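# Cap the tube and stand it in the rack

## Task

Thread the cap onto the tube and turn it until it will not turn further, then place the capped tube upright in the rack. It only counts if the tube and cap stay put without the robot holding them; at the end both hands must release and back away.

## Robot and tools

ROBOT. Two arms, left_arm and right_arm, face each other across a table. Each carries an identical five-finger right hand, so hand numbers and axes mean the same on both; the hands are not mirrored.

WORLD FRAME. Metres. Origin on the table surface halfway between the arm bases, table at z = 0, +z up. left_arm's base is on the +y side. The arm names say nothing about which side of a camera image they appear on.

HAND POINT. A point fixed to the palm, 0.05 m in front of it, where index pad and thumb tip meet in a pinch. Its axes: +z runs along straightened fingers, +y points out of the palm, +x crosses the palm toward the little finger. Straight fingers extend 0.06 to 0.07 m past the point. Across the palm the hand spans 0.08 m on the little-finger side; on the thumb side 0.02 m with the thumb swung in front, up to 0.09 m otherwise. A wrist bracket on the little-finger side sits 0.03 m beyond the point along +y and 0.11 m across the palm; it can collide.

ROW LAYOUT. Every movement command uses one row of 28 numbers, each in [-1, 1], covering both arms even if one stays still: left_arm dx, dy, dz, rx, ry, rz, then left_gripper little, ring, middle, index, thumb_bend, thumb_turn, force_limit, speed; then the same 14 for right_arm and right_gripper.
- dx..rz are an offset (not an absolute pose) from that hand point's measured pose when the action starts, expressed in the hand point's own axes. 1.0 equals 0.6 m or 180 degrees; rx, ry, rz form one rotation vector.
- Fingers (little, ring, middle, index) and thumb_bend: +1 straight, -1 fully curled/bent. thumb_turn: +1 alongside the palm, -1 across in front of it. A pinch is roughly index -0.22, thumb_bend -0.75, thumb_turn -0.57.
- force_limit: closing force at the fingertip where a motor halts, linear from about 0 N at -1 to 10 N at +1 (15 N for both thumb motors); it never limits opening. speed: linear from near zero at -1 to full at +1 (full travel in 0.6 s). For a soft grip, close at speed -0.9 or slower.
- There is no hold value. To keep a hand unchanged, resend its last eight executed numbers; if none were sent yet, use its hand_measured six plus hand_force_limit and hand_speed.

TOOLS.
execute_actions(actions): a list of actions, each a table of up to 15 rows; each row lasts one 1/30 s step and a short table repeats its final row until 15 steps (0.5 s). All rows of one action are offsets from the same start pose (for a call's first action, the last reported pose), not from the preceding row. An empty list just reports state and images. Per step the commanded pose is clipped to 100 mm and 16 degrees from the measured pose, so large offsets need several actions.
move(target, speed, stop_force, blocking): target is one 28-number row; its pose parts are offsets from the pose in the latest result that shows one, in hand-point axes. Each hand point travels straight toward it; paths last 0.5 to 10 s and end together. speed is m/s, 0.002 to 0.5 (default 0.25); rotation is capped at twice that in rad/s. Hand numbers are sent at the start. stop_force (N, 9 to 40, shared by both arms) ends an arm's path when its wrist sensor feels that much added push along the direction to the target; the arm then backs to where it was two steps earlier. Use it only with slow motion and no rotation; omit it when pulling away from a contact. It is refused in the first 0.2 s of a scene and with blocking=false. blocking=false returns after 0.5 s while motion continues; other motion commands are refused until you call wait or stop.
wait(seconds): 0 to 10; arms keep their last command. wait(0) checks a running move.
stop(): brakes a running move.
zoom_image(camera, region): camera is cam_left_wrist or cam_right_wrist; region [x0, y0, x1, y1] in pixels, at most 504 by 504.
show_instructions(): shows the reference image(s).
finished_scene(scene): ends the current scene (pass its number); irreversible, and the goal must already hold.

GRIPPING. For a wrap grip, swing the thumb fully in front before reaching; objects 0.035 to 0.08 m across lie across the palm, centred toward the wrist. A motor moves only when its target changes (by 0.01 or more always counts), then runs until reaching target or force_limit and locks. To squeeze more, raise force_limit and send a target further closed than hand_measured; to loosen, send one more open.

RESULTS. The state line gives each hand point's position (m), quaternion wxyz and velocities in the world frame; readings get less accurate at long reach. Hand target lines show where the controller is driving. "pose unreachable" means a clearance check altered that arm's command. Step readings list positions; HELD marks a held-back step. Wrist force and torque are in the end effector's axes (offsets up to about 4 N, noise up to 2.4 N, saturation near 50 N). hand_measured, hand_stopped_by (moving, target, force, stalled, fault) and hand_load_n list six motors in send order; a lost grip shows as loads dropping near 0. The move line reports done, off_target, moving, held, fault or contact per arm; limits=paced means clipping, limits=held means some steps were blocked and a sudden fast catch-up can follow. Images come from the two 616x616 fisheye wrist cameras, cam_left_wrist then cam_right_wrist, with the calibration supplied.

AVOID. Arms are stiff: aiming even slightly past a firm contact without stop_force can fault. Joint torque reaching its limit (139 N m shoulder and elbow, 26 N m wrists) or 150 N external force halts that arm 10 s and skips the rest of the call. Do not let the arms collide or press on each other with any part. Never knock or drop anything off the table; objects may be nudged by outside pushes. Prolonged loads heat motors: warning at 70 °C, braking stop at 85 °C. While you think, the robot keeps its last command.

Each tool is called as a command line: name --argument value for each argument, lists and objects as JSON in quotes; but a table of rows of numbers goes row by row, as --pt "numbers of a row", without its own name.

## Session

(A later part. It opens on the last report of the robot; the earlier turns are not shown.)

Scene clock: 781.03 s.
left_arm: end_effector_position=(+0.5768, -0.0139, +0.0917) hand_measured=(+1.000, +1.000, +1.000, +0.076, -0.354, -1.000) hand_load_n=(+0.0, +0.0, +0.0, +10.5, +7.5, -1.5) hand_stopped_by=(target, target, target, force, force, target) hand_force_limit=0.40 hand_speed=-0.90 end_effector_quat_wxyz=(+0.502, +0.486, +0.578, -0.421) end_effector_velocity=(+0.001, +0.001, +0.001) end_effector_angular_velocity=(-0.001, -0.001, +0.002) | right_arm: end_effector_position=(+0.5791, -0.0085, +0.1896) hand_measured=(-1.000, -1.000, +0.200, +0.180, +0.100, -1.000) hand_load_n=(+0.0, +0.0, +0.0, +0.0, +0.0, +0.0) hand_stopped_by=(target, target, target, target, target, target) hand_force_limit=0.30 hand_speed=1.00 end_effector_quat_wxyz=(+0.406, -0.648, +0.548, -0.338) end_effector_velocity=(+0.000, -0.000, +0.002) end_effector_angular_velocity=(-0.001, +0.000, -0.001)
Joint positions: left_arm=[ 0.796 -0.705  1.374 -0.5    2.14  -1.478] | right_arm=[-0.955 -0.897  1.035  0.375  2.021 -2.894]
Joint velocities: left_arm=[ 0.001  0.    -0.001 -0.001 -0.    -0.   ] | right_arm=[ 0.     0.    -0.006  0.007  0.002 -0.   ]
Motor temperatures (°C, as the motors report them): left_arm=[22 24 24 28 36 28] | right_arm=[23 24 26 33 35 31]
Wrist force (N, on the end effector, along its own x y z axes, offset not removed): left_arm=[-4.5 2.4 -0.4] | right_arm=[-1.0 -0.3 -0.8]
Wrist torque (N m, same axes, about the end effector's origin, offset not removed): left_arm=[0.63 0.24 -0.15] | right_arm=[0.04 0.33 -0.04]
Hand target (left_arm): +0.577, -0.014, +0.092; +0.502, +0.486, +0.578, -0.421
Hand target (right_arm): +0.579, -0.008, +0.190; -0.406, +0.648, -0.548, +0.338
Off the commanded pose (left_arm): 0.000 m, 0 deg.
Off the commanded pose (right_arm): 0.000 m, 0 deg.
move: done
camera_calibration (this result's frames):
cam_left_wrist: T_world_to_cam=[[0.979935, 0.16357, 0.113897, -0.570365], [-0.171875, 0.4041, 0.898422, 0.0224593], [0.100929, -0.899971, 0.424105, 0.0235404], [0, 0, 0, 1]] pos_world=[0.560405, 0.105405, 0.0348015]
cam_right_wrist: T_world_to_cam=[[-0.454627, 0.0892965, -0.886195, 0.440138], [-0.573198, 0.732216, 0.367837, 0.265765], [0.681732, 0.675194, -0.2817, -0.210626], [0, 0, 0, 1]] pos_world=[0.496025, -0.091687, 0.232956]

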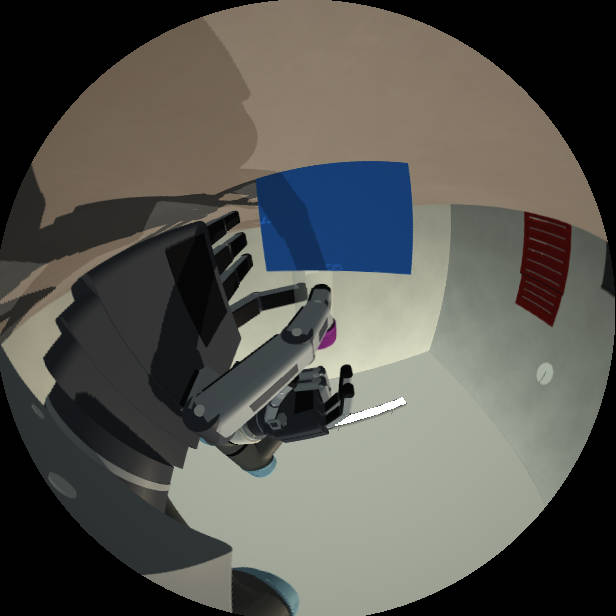

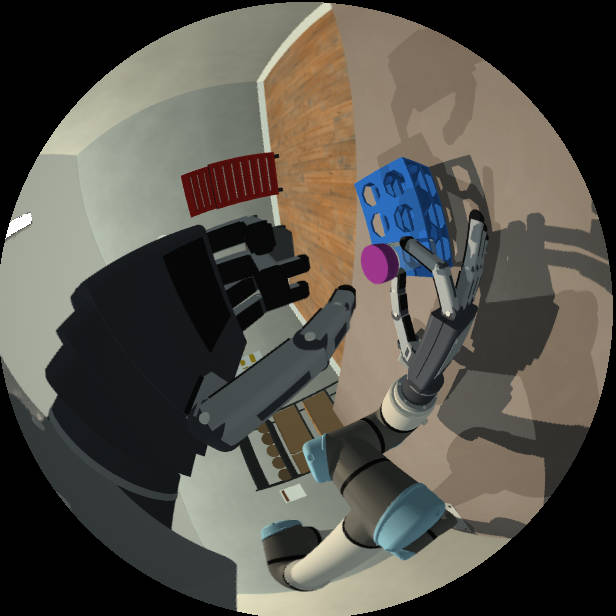

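move --target '[0,0,0,0,0,0,1,1,1,1,0.3,-1,0.4,0,0,-0.15,-0.15,0,0,0,-1,-1,0.2,0.18,0.1,-1,0.3,1]'

move --target '[-0.12,-0.02,-0.05,0,0,0,1,1,1,1,0.3,-1,0.4,0,0,0,0,0,0,0,-1,-1,0.2,0.18,0.1,-1,0.3,1]' --speed 0.1

zoom_image --camera "cam_left_wrist" --region '[260,160,400,300]'

Scene clock: 795.37 s.
left_arm: end_effector_position=(+0.5768, -0.0139, +0.0917) hand_measured=(+1.000, +1.000, +1.000, +1.000, +0.300, -1.000) hand_load_n=(+0.0, +0.0, +0.0, +0.0, +0.0, +0.0) hand_stopped_by=(target, target, target, target, target, target) hand_force_limit=0.40 hand_speed=0.00 end_effector_quat_wxyz=(+0.502, +0.486, +0.578, -0.421) end_effector_velocity=(-0.000, -0.000, -0.000) end_effector_angular_velocity=(+0.001, +0.001, -0.000) | right_arm: end_effector_position=(+0.5389, -0.0163, +0.3100) hand_measured=(-1.000, -1.000, +0.200, +0.180, +0.100, -1.000) hand_load_n=(+0.0, +0.0, +0.0, +0.0, +0.0, +0.0) hand_stopped_by=(target, target, target, target, target, target) hand_force_limit=0.30 hand_speed=1.00 end_effector_quat_wxyz=(+0.406, -0.648, +0.548, -0.338) end_effector_velocity=(-0.000, +0.000, +0.003) end_effector_angular_velocity=(+0.003, -0.000, -0.001)
Joint positions: left_arm=[ 0.796 -0.705  1.374 -0.5    2.14  -1.478] | right_arm=[-0.922 -0.991  0.881  0.63   2.051 -2.875]
Joint velocities: left_arm=[-0.     0.     0.     0.001  0.    -0.   ] | right_arm=[ 0.001  0.    -0.006  0.005  0.     0.003]
Motor temperatures (°C, as the motors report them): left_arm=[22 24 24 28 36 28] | right_arm=[23 24 26 33 35 31]
Wrist force (N, on the end effector, along its own x y z axes, offset not removed): left_arm=[-1.6 1.6 2.1] | right_arm=[-1.3 -0.8 0.8]
Wrist torque (N m, same axes, about the end effector's origin, offset not removed): left_arm=[0.11 0.00 -0.21] | right_arm=[-0.01 0.19 -0.05]
Hand target (left_arm): +0.577, -0.014, +0.092; +0.502, +0.486, +0.578, -0.421
Hand target (right_arm): +0.539, -0.016, +0.310; -0.406, +0.648, -0.548, +0.338
Off the commanded pose (left_arm): 0.000 m, 0 deg.
Off the commanded pose (right_arm): 0.000 m, 0 deg.
move: done
camera_calibration (this result's frames):
cam_left_wrist: T_world_to_cam=[[0.979935, 0.16357, 0.113897, -0.570365], [-0.171875, 0.4041, 0.898422, 0.0224593], [0.100929, -0.899971, 0.424105, 0.0235404], [0, 0, 0, 1]] pos_world=[0.560405, 0.105404, 0.0348015]
cam_right_wrist: T_world_to_cam=[[-0.454472, 0.0894074, -0.886263, 0.529167], [-0.573283, 0.732149, 0.367837, 0.204181], [0.681764, 0.675251, -0.281485, -0.144037], [0, 0, 0, 1]] pos_world=[0.455744, -0.0995416, 0.353331]

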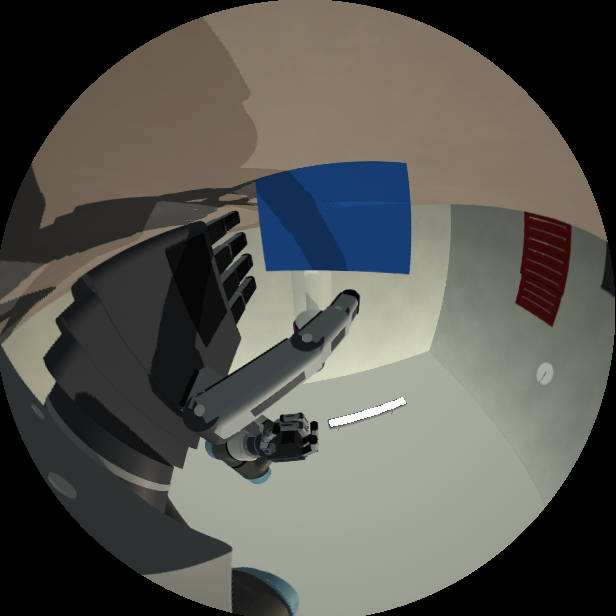

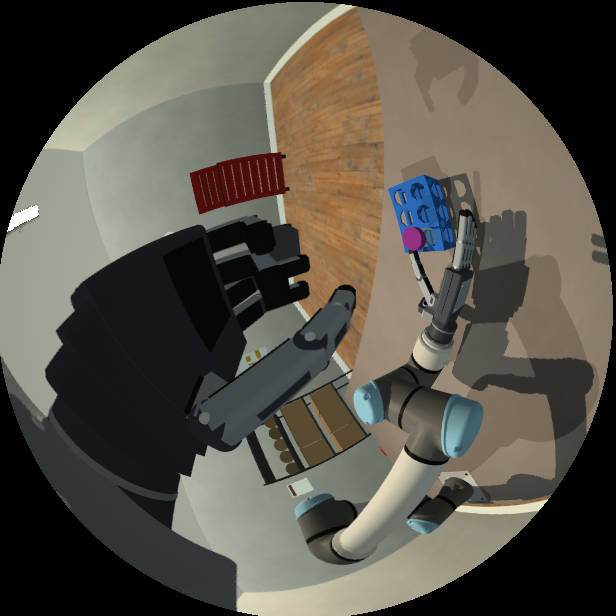

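Scene clock: 796.60 s.
left_arm: end_effector_position=(+0.5614, +0.0031, +0.1670) hand_measured=(+1.000, +1.000, +1.000, +1.000, +0.300, -1.000) hand_load_n=(+0.0, +0.0, +0.0, +0.0, +0.0, +0.0) hand_stopped_by=(target, target, target, target, target, target) hand_force_limit=0.40 hand_speed=0.00 end_effector_quat_wxyz=(+0.502, +0.486, +0.578, -0.421) end_effector_velocity=(-0.001, +0.000, +0.001) end_effector_angular_velocity=(-0.000, -0.000, -0.001) | right_arm: end_effector_position=(+0.5389, -0.0163, +0.3100) hand_measured=(-1.000, -1.000, +0.200, +0.180, +0.100, -1.000) hand_load_n=(+0.0, +0.0, +0.0, +0.0, +0.0, +0.0) hand_stopped_by=(target, target, target, target, target, target) hand_force_limit=0.30 hand_speed=1.00 end_effector_quat_wxyz=(+0.406, -0.648, +0.548, -0.338) end_effector_velocity=(+0.000, +0.000, +0.002) end_effector_angular_velocity=(+0.002, -0.002, +0.001)
Joint positions: left_arm=[ 0.797 -0.854  1.428 -0.405  2.14  -1.478] | right_arm=[-0.922 -0.991  0.881  0.63   2.051 -2.875]
Joint velocities: left_arm=[-0.001 -0.003  0.002  0.001  0.     0.   ] | right_arm=[ 0.    -0.001 -0.002 -0.    -0.    -0.001]
Motor temperatures (°C, as the motors report them): left_arm=[22 24 24 28 36 28] | right_arm=[23 24 26 33 35 31]
Wrist force (N, on the end effector, along its own x y z axes, offset not removed): left_arm=[-1.7 -0.5 -0.4] | right_arm=[-0.8 -2.1 1.4]
Wrist torque (N m, same axes, about the end effector's origin, offset not removed): left_arm=[-0.02 0.11 -0.31] | right_arm=[-0.56 -0.02 -0.11]
Hand target (left_arm): +0.561, +0.003, +0.167; +0.502, +0.486, +0.578, -0.421
Hand target (right_arm): +0.539, -0.016, +0.310; -0.406, +0.648, -0.548, +0.338
Off the commanded pose (left_arm): 0.000 m, 0 deg.
Off the commanded pose (right_arm): 0.000 m, 0 deg.
move: done
camera_calibration (this result's frames):
cam_left_wrist: T_world_to_cam=[[0.979955, 0.163545, 0.113758, -0.566713], [-0.171739, 0.404122, 0.898438, -0.0548154], [0.100963, -0.899966, 0.424108, 0.00844883], [0, 0, 0, 1]] pos_world=[0.545087, 0.122439, 0.110133]
cam_right_wrist: T_world_to_cam=[[-0.454467, 0.0894238, -0.886263, 0.529163], [-0.573275, 0.732152, 0.367844, 0.204166], [0.681773, 0.675246, -0.281475, -0.144044], [0, 0, 0, 1]] pos_world=[0.455736, -0.0995351, 0.353332]

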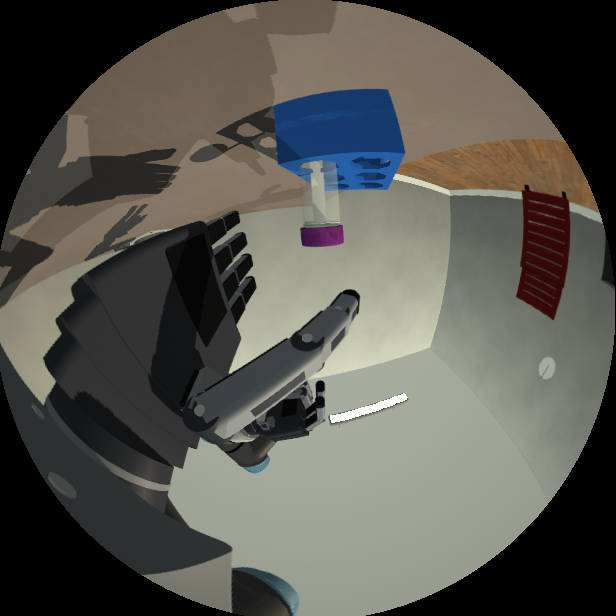

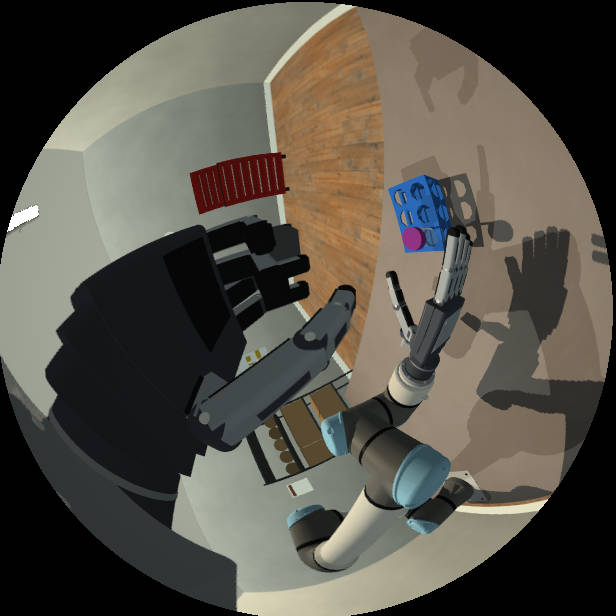

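Region (260, 160, 400, 300) of cam_left_wrist's 616x616 image, scaled by 3.600, with more detail than that image has.

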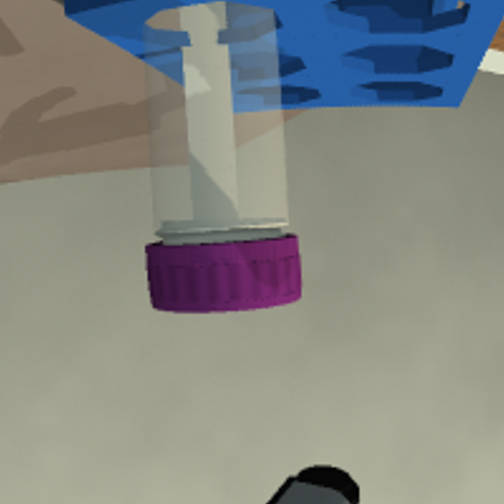

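move --target '[0.12,0.02,0.05,0,0,0,1,1,1,0.4,0.3,-1,0.4,-0.3,0,0.15,0.15,0,0,0,-1,-1,0.2,0.18,0.1,-1,0.3,1]' --speed 0.12

move --target '[0,0,0,0,0,0,1,1,1,0.25,0,-1,0.4,-0.3,0.0193,0.0996,0.0274,0,-0.397,-0.1996,-1,-1,0.2,0.18,0.1,-1,0.3,1]' --speed 0.3

move --target '[0,0,0,0,0,0,1,1,1,-0.35,-0.55,-1,0.4,-0.9,0,0,0,0,0,0,-1,-1,-0.3,-0.3,-0.4,-1,0.3,-0.85]'

move --target '[0,0,0,0,0,0,1,1,1,-0.35,-0.55,-1,0.4,-0.9,0,-0.006,-0.003,0,0,0,-1,-1,-0.3,-0.3,-0.4,-1,0.3,-0.85]' --speed 0.005

zoom_image --camera "cam_right_wrist" --region '[290,220,410,340]'

Scene clock: 814.03 s.
left_arm: end_effector_position=(+0.5768, -0.0139, +0.0916) hand_measured=(+1.000, +1.000, +1.000, +0.400, +0.300, -1.000) hand_load_n=(+0.0, +0.0, +0.0, +0.0, +0.0, +0.0) hand_stopped_by=(target, target, target, target, target, target) hand_force_limit=0.40 hand_speed=-0.30 end_effector_quat_wxyz=(+0.502, +0.486, +0.578, -0.421) end_effector_velocity=(-0.000, -0.001, -0.001) end_effector_angular_velocity=(-0.000, +0.000, -0.001) | right_arm: end_effector_position=(+0.5791, -0.0085, +0.1898) hand_measured=(-1.000, -1.000, +0.200, +0.180, +0.100, -1.000) hand_load_n=(+0.0, +0.0, +0.0, +0.0, +0.0, +0.0) hand_stopped_by=(target, target, target, target, target, target) hand_force_limit=0.30 hand_speed=1.00 end_effector_quat_wxyz=(+0.406, -0.648, +0.548, -0.338) end_effector_velocity=(+0.001, +0.000, -0.001) end_effector_angular_velocity=(+0.001, -0.001, -0.000)
Joint positions: left_arm=[ 0.796 -0.705  1.374 -0.5    2.14  -1.478] | right_arm=[-0.955 -0.898  1.035  0.375  2.021 -2.894]
Joint velocities: left_arm=[-0.001  0.003 -0.002 -0.001 -0.    -0.   ] | right_arm=[-0.001  0.002 -0.    -0.003 -0.001  0.   ]
Motor temperatures (°C, as the motors report them): left_arm=[22 24 24 28 36 28] | right_arm=[23 24 26 33 35 31]
Wrist force (N, on the end effector, along its own x y z axes, offset not removed): left_arm=[-0.2 -1.7 -2.6] | right_arm=[-1.1 -2.9 2.4]
Wrist torque (N m, same axes, about the end effector's origin, offset not removed): left_arm=[-0.01 -0.09 -0.15] | right_arm=[-0.45 0.03 -0.03]
Hand target (left_arm): +0.577, -0.014, +0.092; +0.502, +0.486, +0.578, -0.421
Hand target (right_arm): +0.579, -0.008, +0.190; -0.406, +0.648, -0.548, +0.338
Off the commanded pose (left_arm): 0.000 m, 0 deg.
Off the commanded pose (right_arm): 0.000 m, 0 deg.
move: done
camera_calibration (this result's frames):
cam_left_wrist: T_world_to_cam=[[0.979946, 0.163585, 0.11378, -0.57035], [-0.171776, 0.404118, 0.898433, 0.0224647], [0.10099, -0.89996, 0.424114, 0.0235231], [0, 0, 0, 1]] pos_world=[0.560395, 0.105392, 0.0347349]
cam_right_wrist: T_world_to_cam=[[-0.454452, 0.0894341, -0.88627, 0.440197], [-0.57328, 0.732149, 0.367842, 0.26574], [0.681779, 0.675248, -0.281456, -0.210624], [0, 0, 0, 1]] pos_world=[0.495991, -0.091706, 0.233102]

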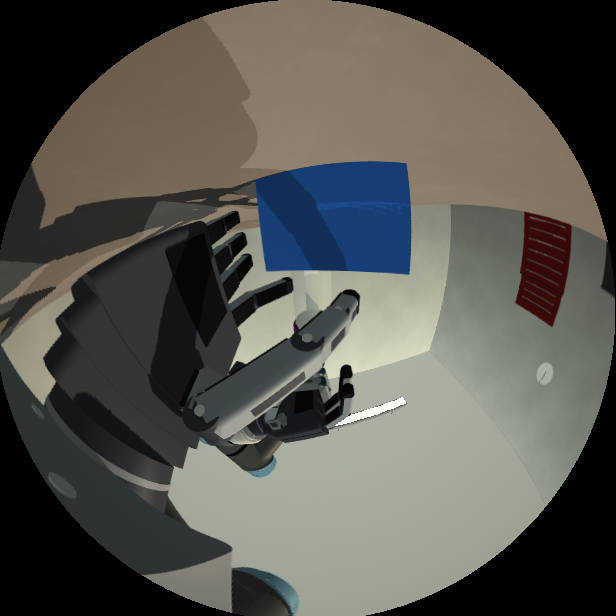

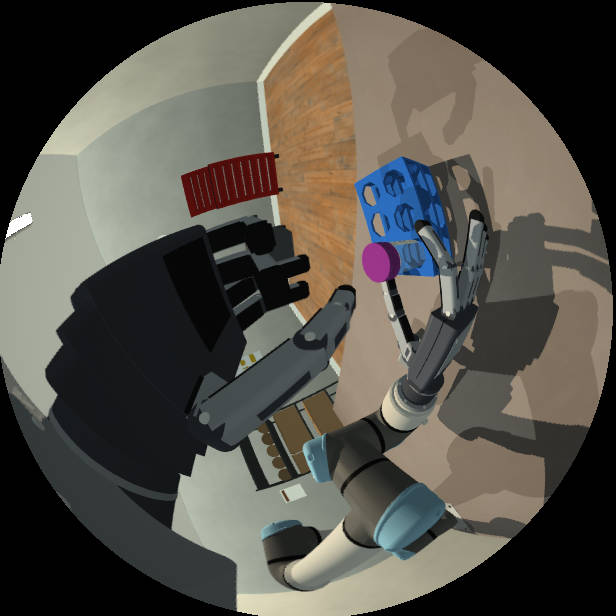

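Scene clock: 817.03 s.
left_arm: end_effector_position=(+0.5768, -0.0139, +0.0916) hand_measured=(+1.000, +1.000, +1.000, +0.250, +0.000, -1.000) hand_load_n=(+0.0, +0.0, +0.0, +0.0, +0.0, +0.0) hand_stopped_by=(target, target, target, target, target, target) hand_force_limit=0.40 hand_speed=-0.30 end_effector_quat_wxyz=(+0.502, +0.486, +0.578, -0.421) end_effector_velocity=(+0.001, +0.001, -0.000) end_effector_angular_velocity=(+0.000, +0.000, +0.002) | right_arm: end_effector_position=(+0.5697, -0.0214, +0.1293) hand_measured=(-1.000, -1.000, +0.200, +0.180, +0.100, -1.000) hand_load_n=(+0.0, +0.0, +0.0, +0.0, +0.0, +0.0) hand_stopped_by=(target, target, target, target, target, target) hand_force_limit=0.30 hand_speed=1.00 end_effector_quat_wxyz=(-0.530, +0.848, +0.000, +0.005) end_effector_velocity=(+0.000, +0.000, -0.001) end_effector_angular_velocity=(-0.008, +0.004, +0.010)
Joint positions: left_arm=[ 0.796 -0.705  1.374 -0.5    2.14  -1.478] | right_arm=[-1.316 -0.548  0.637  0.894  0.556 -4.058]
Joint velocities: left_arm=[ 0.002 -0.     0.001  0.    -0.001 -0.   ] | right_arm=[ 0.002  0.02  -0.035  0.039  0.    -0.021]
Motor temperatures (°C, as the motors report them): left_arm=[22 24 24 28 36 28] | right_arm=[23 24 26 33 35 31]
Wrist force (N, on the end effector, along its own x y z axes, offset not removed): left_arm=[-5.2 2.7 1.9] | right_arm=[-1.4 -0.6 -0.7]
Wrist torque (N m, same axes, about the end effector's origin, offset not removed): left_arm=[0.41 0.71 -0.38] | right_arm=[0.02 0.16 0.10]
Hand target (left_arm): +0.577, -0.014, +0.092; +0.502, +0.486, +0.578, -0.421
Hand target (right_arm): +0.570, -0.021, +0.129; -0.529, +0.848, +0.000, +0.005
Off the commanded pose (left_arm): 0.000 m, 0 deg.
Off the commanded pose (right_arm): 0.000 m, 0 deg.
move: done
camera_calibration (this result's frames):
cam_left_wrist: T_world_to_cam=[[0.979946, 0.163586, 0.113778, -0.57035], [-0.171775, 0.40412, 0.898432, 0.0224634], [0.100991, -0.899959, 0.424116, 0.023521], [0, 0, 0, 1]] pos_world=[0.560396, 0.105391, 0.0347359]
cam_right_wrist: T_world_to_cam=[[-0.15357, -0.429586, -0.889872, 0.201351], [-0.82732, -0.436541, 0.353515, 0.41362], [-0.540331, 0.790499, -0.288365, 0.487079], [0, 0, 0, 1]] pos_world=[0.636302, -0.117976, 0.173412]

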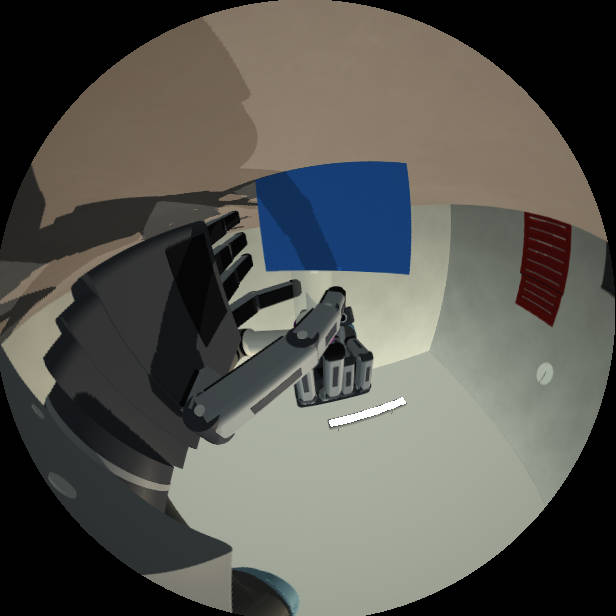

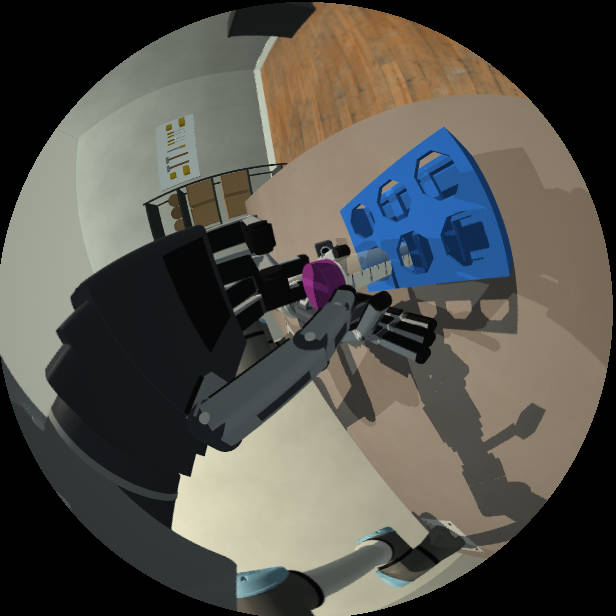

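Scene clock: 821.33 s.
left_arm: end_effector_position=(+0.5768, -0.0139, +0.0916) hand_measured=(+1.000, +1.000, +1.000, +0.082, -0.402, -1.000) hand_load_n=(+0.0, +0.0, +0.0, +14.5, +10.0, -1.5) hand_stopped_by=(target, target, target, force, force, target) hand_force_limit=0.40 hand_speed=-0.90 end_effector_quat_wxyz=(+0.502, +0.486, +0.578, -0.421) end_effector_velocity=(+0.000, +0.000, +0.000) end_effector_angular_velocity=(-0.001, -0.001, +0.001) | right_arm: end_effector_position=(+0.5697, -0.0214, +0.1293) hand_measured=(-1.000, -1.000, +0.046, -0.008, +0.004, -1.000) hand_load_n=(+0.0, +0.0, +5.5, +7.0, +11.0, -1.0) hand_stopped_by=(target, target, force, force, force, target) hand_force_limit=0.30 hand_speed=-0.85 end_effector_quat_wxyz=(-0.530, +0.848, +0.000, +0.005) end_effector_velocity=(-0.000, -0.000, +0.000) end_effector_angular_velocity=(-0.001, +0.001, -0.001)
Joint positions: left_arm=[ 0.796 -0.705  1.374 -0.5    2.14  -1.478] | right_arm=[-1.316 -0.548  0.637  0.894  0.556 -4.058]
Joint velocities: left_arm=[ 0.    -0.    -0.    -0.001 -0.     0.   ] | right_arm=[-0.     0.    -0.     0.001  0.     0.001]
Motor temperatures (°C, as the motors report them): left_arm=[22 24 24 28 36 28] | right_arm=[23 24 26 33 35 31]
Wrist force (N, on the end effector, along its own x y z axes, offset not removed): left_arm=[-0.1 -1.7 2.8] | right_arm=[0.1 1.1 0.6]
Wrist torque (N m, same axes, about the end effector's origin, offset not removed): left_arm=[-0.11 -0.24 -0.14] | right_arm=[0.39 0.06 -0.09]
Hand target (left_arm): +0.577, -0.014, +0.092; +0.502, +0.486, +0.578, -0.421
Hand target (right_arm): +0.570, -0.021, +0.129; -0.530, +0.848, +0.000, +0.005
Off the commanded pose (left_arm): 0.000 m, 0 deg.
Off the commanded pose (right_arm): 0.000 m, 0 deg.
move: done
camera_calibration (this result's frames):
cam_left_wrist: T_world_to_cam=[[0.97994, 0.163611, 0.11379, -0.570365], [-0.171798, 0.40413, 0.898423, 0.0224681], [0.101006, -0.89995, 0.424131, 0.0235201], [0, 0, 0, 1]] pos_world=[0.560408, 0.105405, 0.0347402]
cam_right_wrist: T_world_to_cam=[[-0.153565, -0.429598, -0.889867, 0.201361], [-0.827346, -0.436501, 0.353504, 0.413633], [-0.540292, 0.790514, -0.288396, 0.487087], [0, 0, 0, 1]] pos_world=[0.636309, -0.117994, 0.173437]

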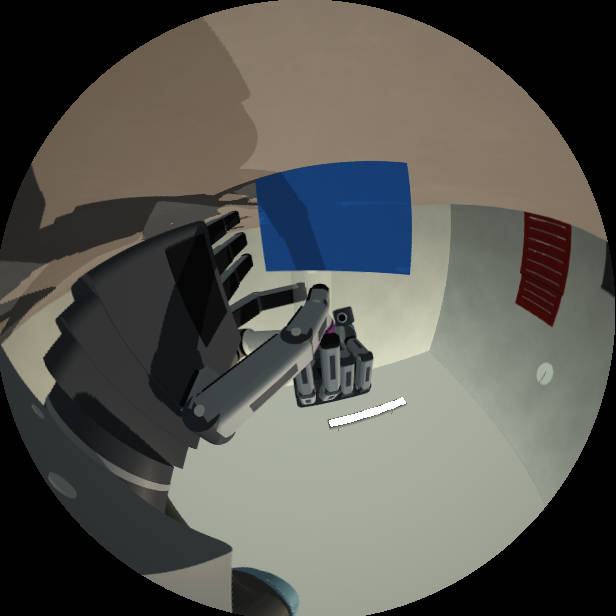

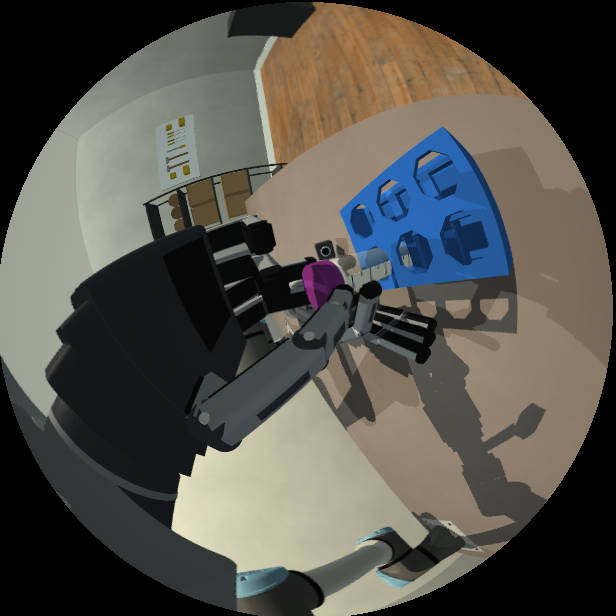

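Scene clock: 822.37 s.
left_arm: end_effector_position=(+0.5768, -0.0139, +0.0916) hand_measured=(+1.000, +1.000, +1.000, +0.082, -0.402, -1.000) hand_load_n=(+0.0, +0.0, +0.0, +14.0, +10.0, -1.5) hand_stopped_by=(target, target, target, force, force, target) hand_force_limit=0.40 hand_speed=-0.90 end_effector_quat_wxyz=(+0.502, +0.486, +0.578, -0.421) end_effector_velocity=(-0.001, -0.001, +0.000) end_effector_angular_velocity=(-0.000, -0.000, -0.001) | right_arm: end_effector_position=(+0.5697, -0.0215, +0.1332) hand_measured=(-1.000, -1.000, +0.046, -0.008, +0.004, -1.000) hand_load_n=(+0.0, +0.0, +5.5, +7.0, +11.0, -1.0) hand_stopped_by=(target, target, force, force, force, target) hand_force_limit=0.30 hand_speed=-0.85 end_effector_quat_wxyz=(-0.530, +0.848, +0.000, +0.005) end_effector_velocity=(+0.001, -0.000, +0.001) end_effector_angular_velocity=(-0.001, -0.002, -0.000)
Joint positions: left_arm=[ 0.796 -0.705  1.374 -0.5    2.14  -1.478] | right_arm=[-1.316 -0.549  0.63   0.903  0.556 -4.058]
Joint velocities: left_arm=[-0.001  0.     0.    -0.001  0.     0.   ] | right_arm=[-0.    -0.    -0.003  0.002  0.002 -0.001]
Motor temperatures (°C, as the motors report them): left_arm=[22 24 24 28 36 28] | right_arm=[23 24 26 33 35 31]
Wrist force (N, on the end effector, along its own x y z axes, offset not removed): left_arm=[-1.8 4.5 1.1] | right_arm=[0.8 2.2 0.7]
Wrist torque (N m, same axes, about the end effector's origin, offset not removed): left_arm=[0.82 -0.17 0.10] | right_arm=[0.32 0.01 0.31]
Hand target (left_arm): +0.577, -0.014, +0.092; +0.502, +0.486, +0.578, -0.421
Hand target (right_arm): +0.570, -0.021, +0.133; -0.530, +0.848, +0.000, +0.005
Off the commanded pose (left_arm): 0.000 m, 0 deg.
Off the commanded pose (right_arm): 0.000 m, 0 deg.
move: done
camera_calibration (this result's frames):
cam_left_wrist: T_world_to_cam=[[0.979941, 0.163611, 0.11379, -0.570365], [-0.171798, 0.40413, 0.898423, 0.022468], [0.101006, -0.89995, 0.424131, 0.0235201], [0, 0, 0, 1]] pos_world=[0.560408, 0.105405, 0.0347403]
cam_right_wrist: T_world_to_cam=[[-0.153596, -0.429599, -0.889861, 0.204866], [-0.827351, -0.436475, 0.353524, 0.412199], [-0.540276, 0.790528, -0.288389, 0.48822], [0, 0, 0, 1]] pos_world=[0.636274, -0.118026, 0.177377]

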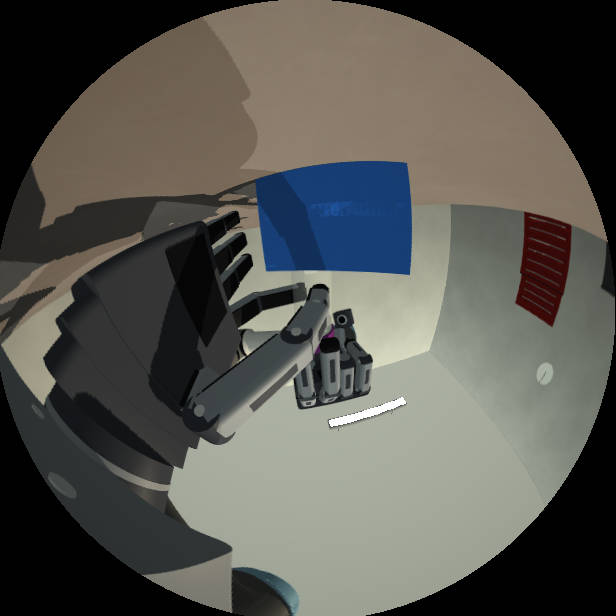

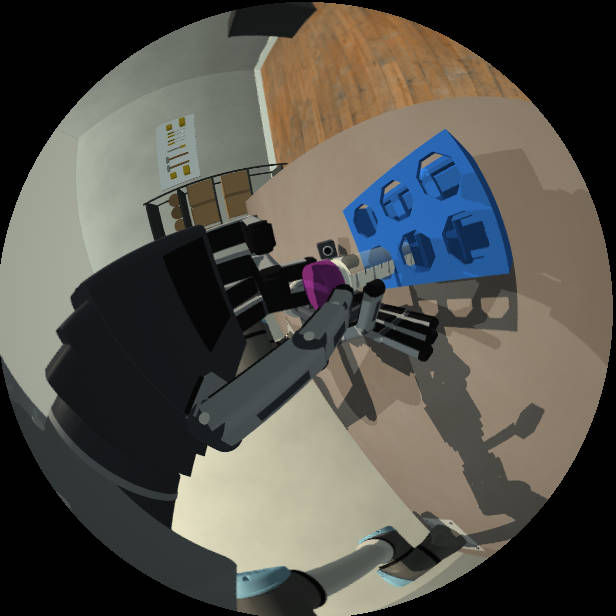

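Region (290, 220, 410, 340) of cam_right_wrist's 616x616 image, scaled by 4.200, with more detail than that image has.

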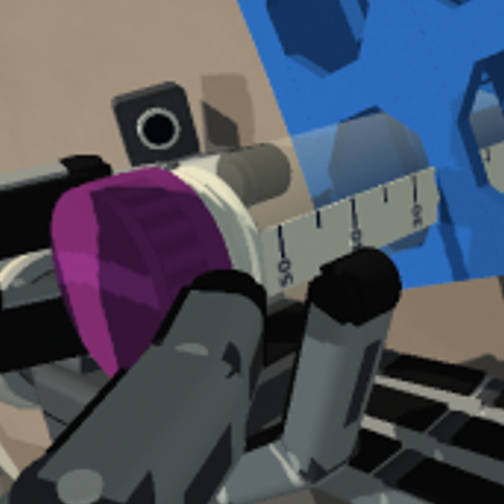

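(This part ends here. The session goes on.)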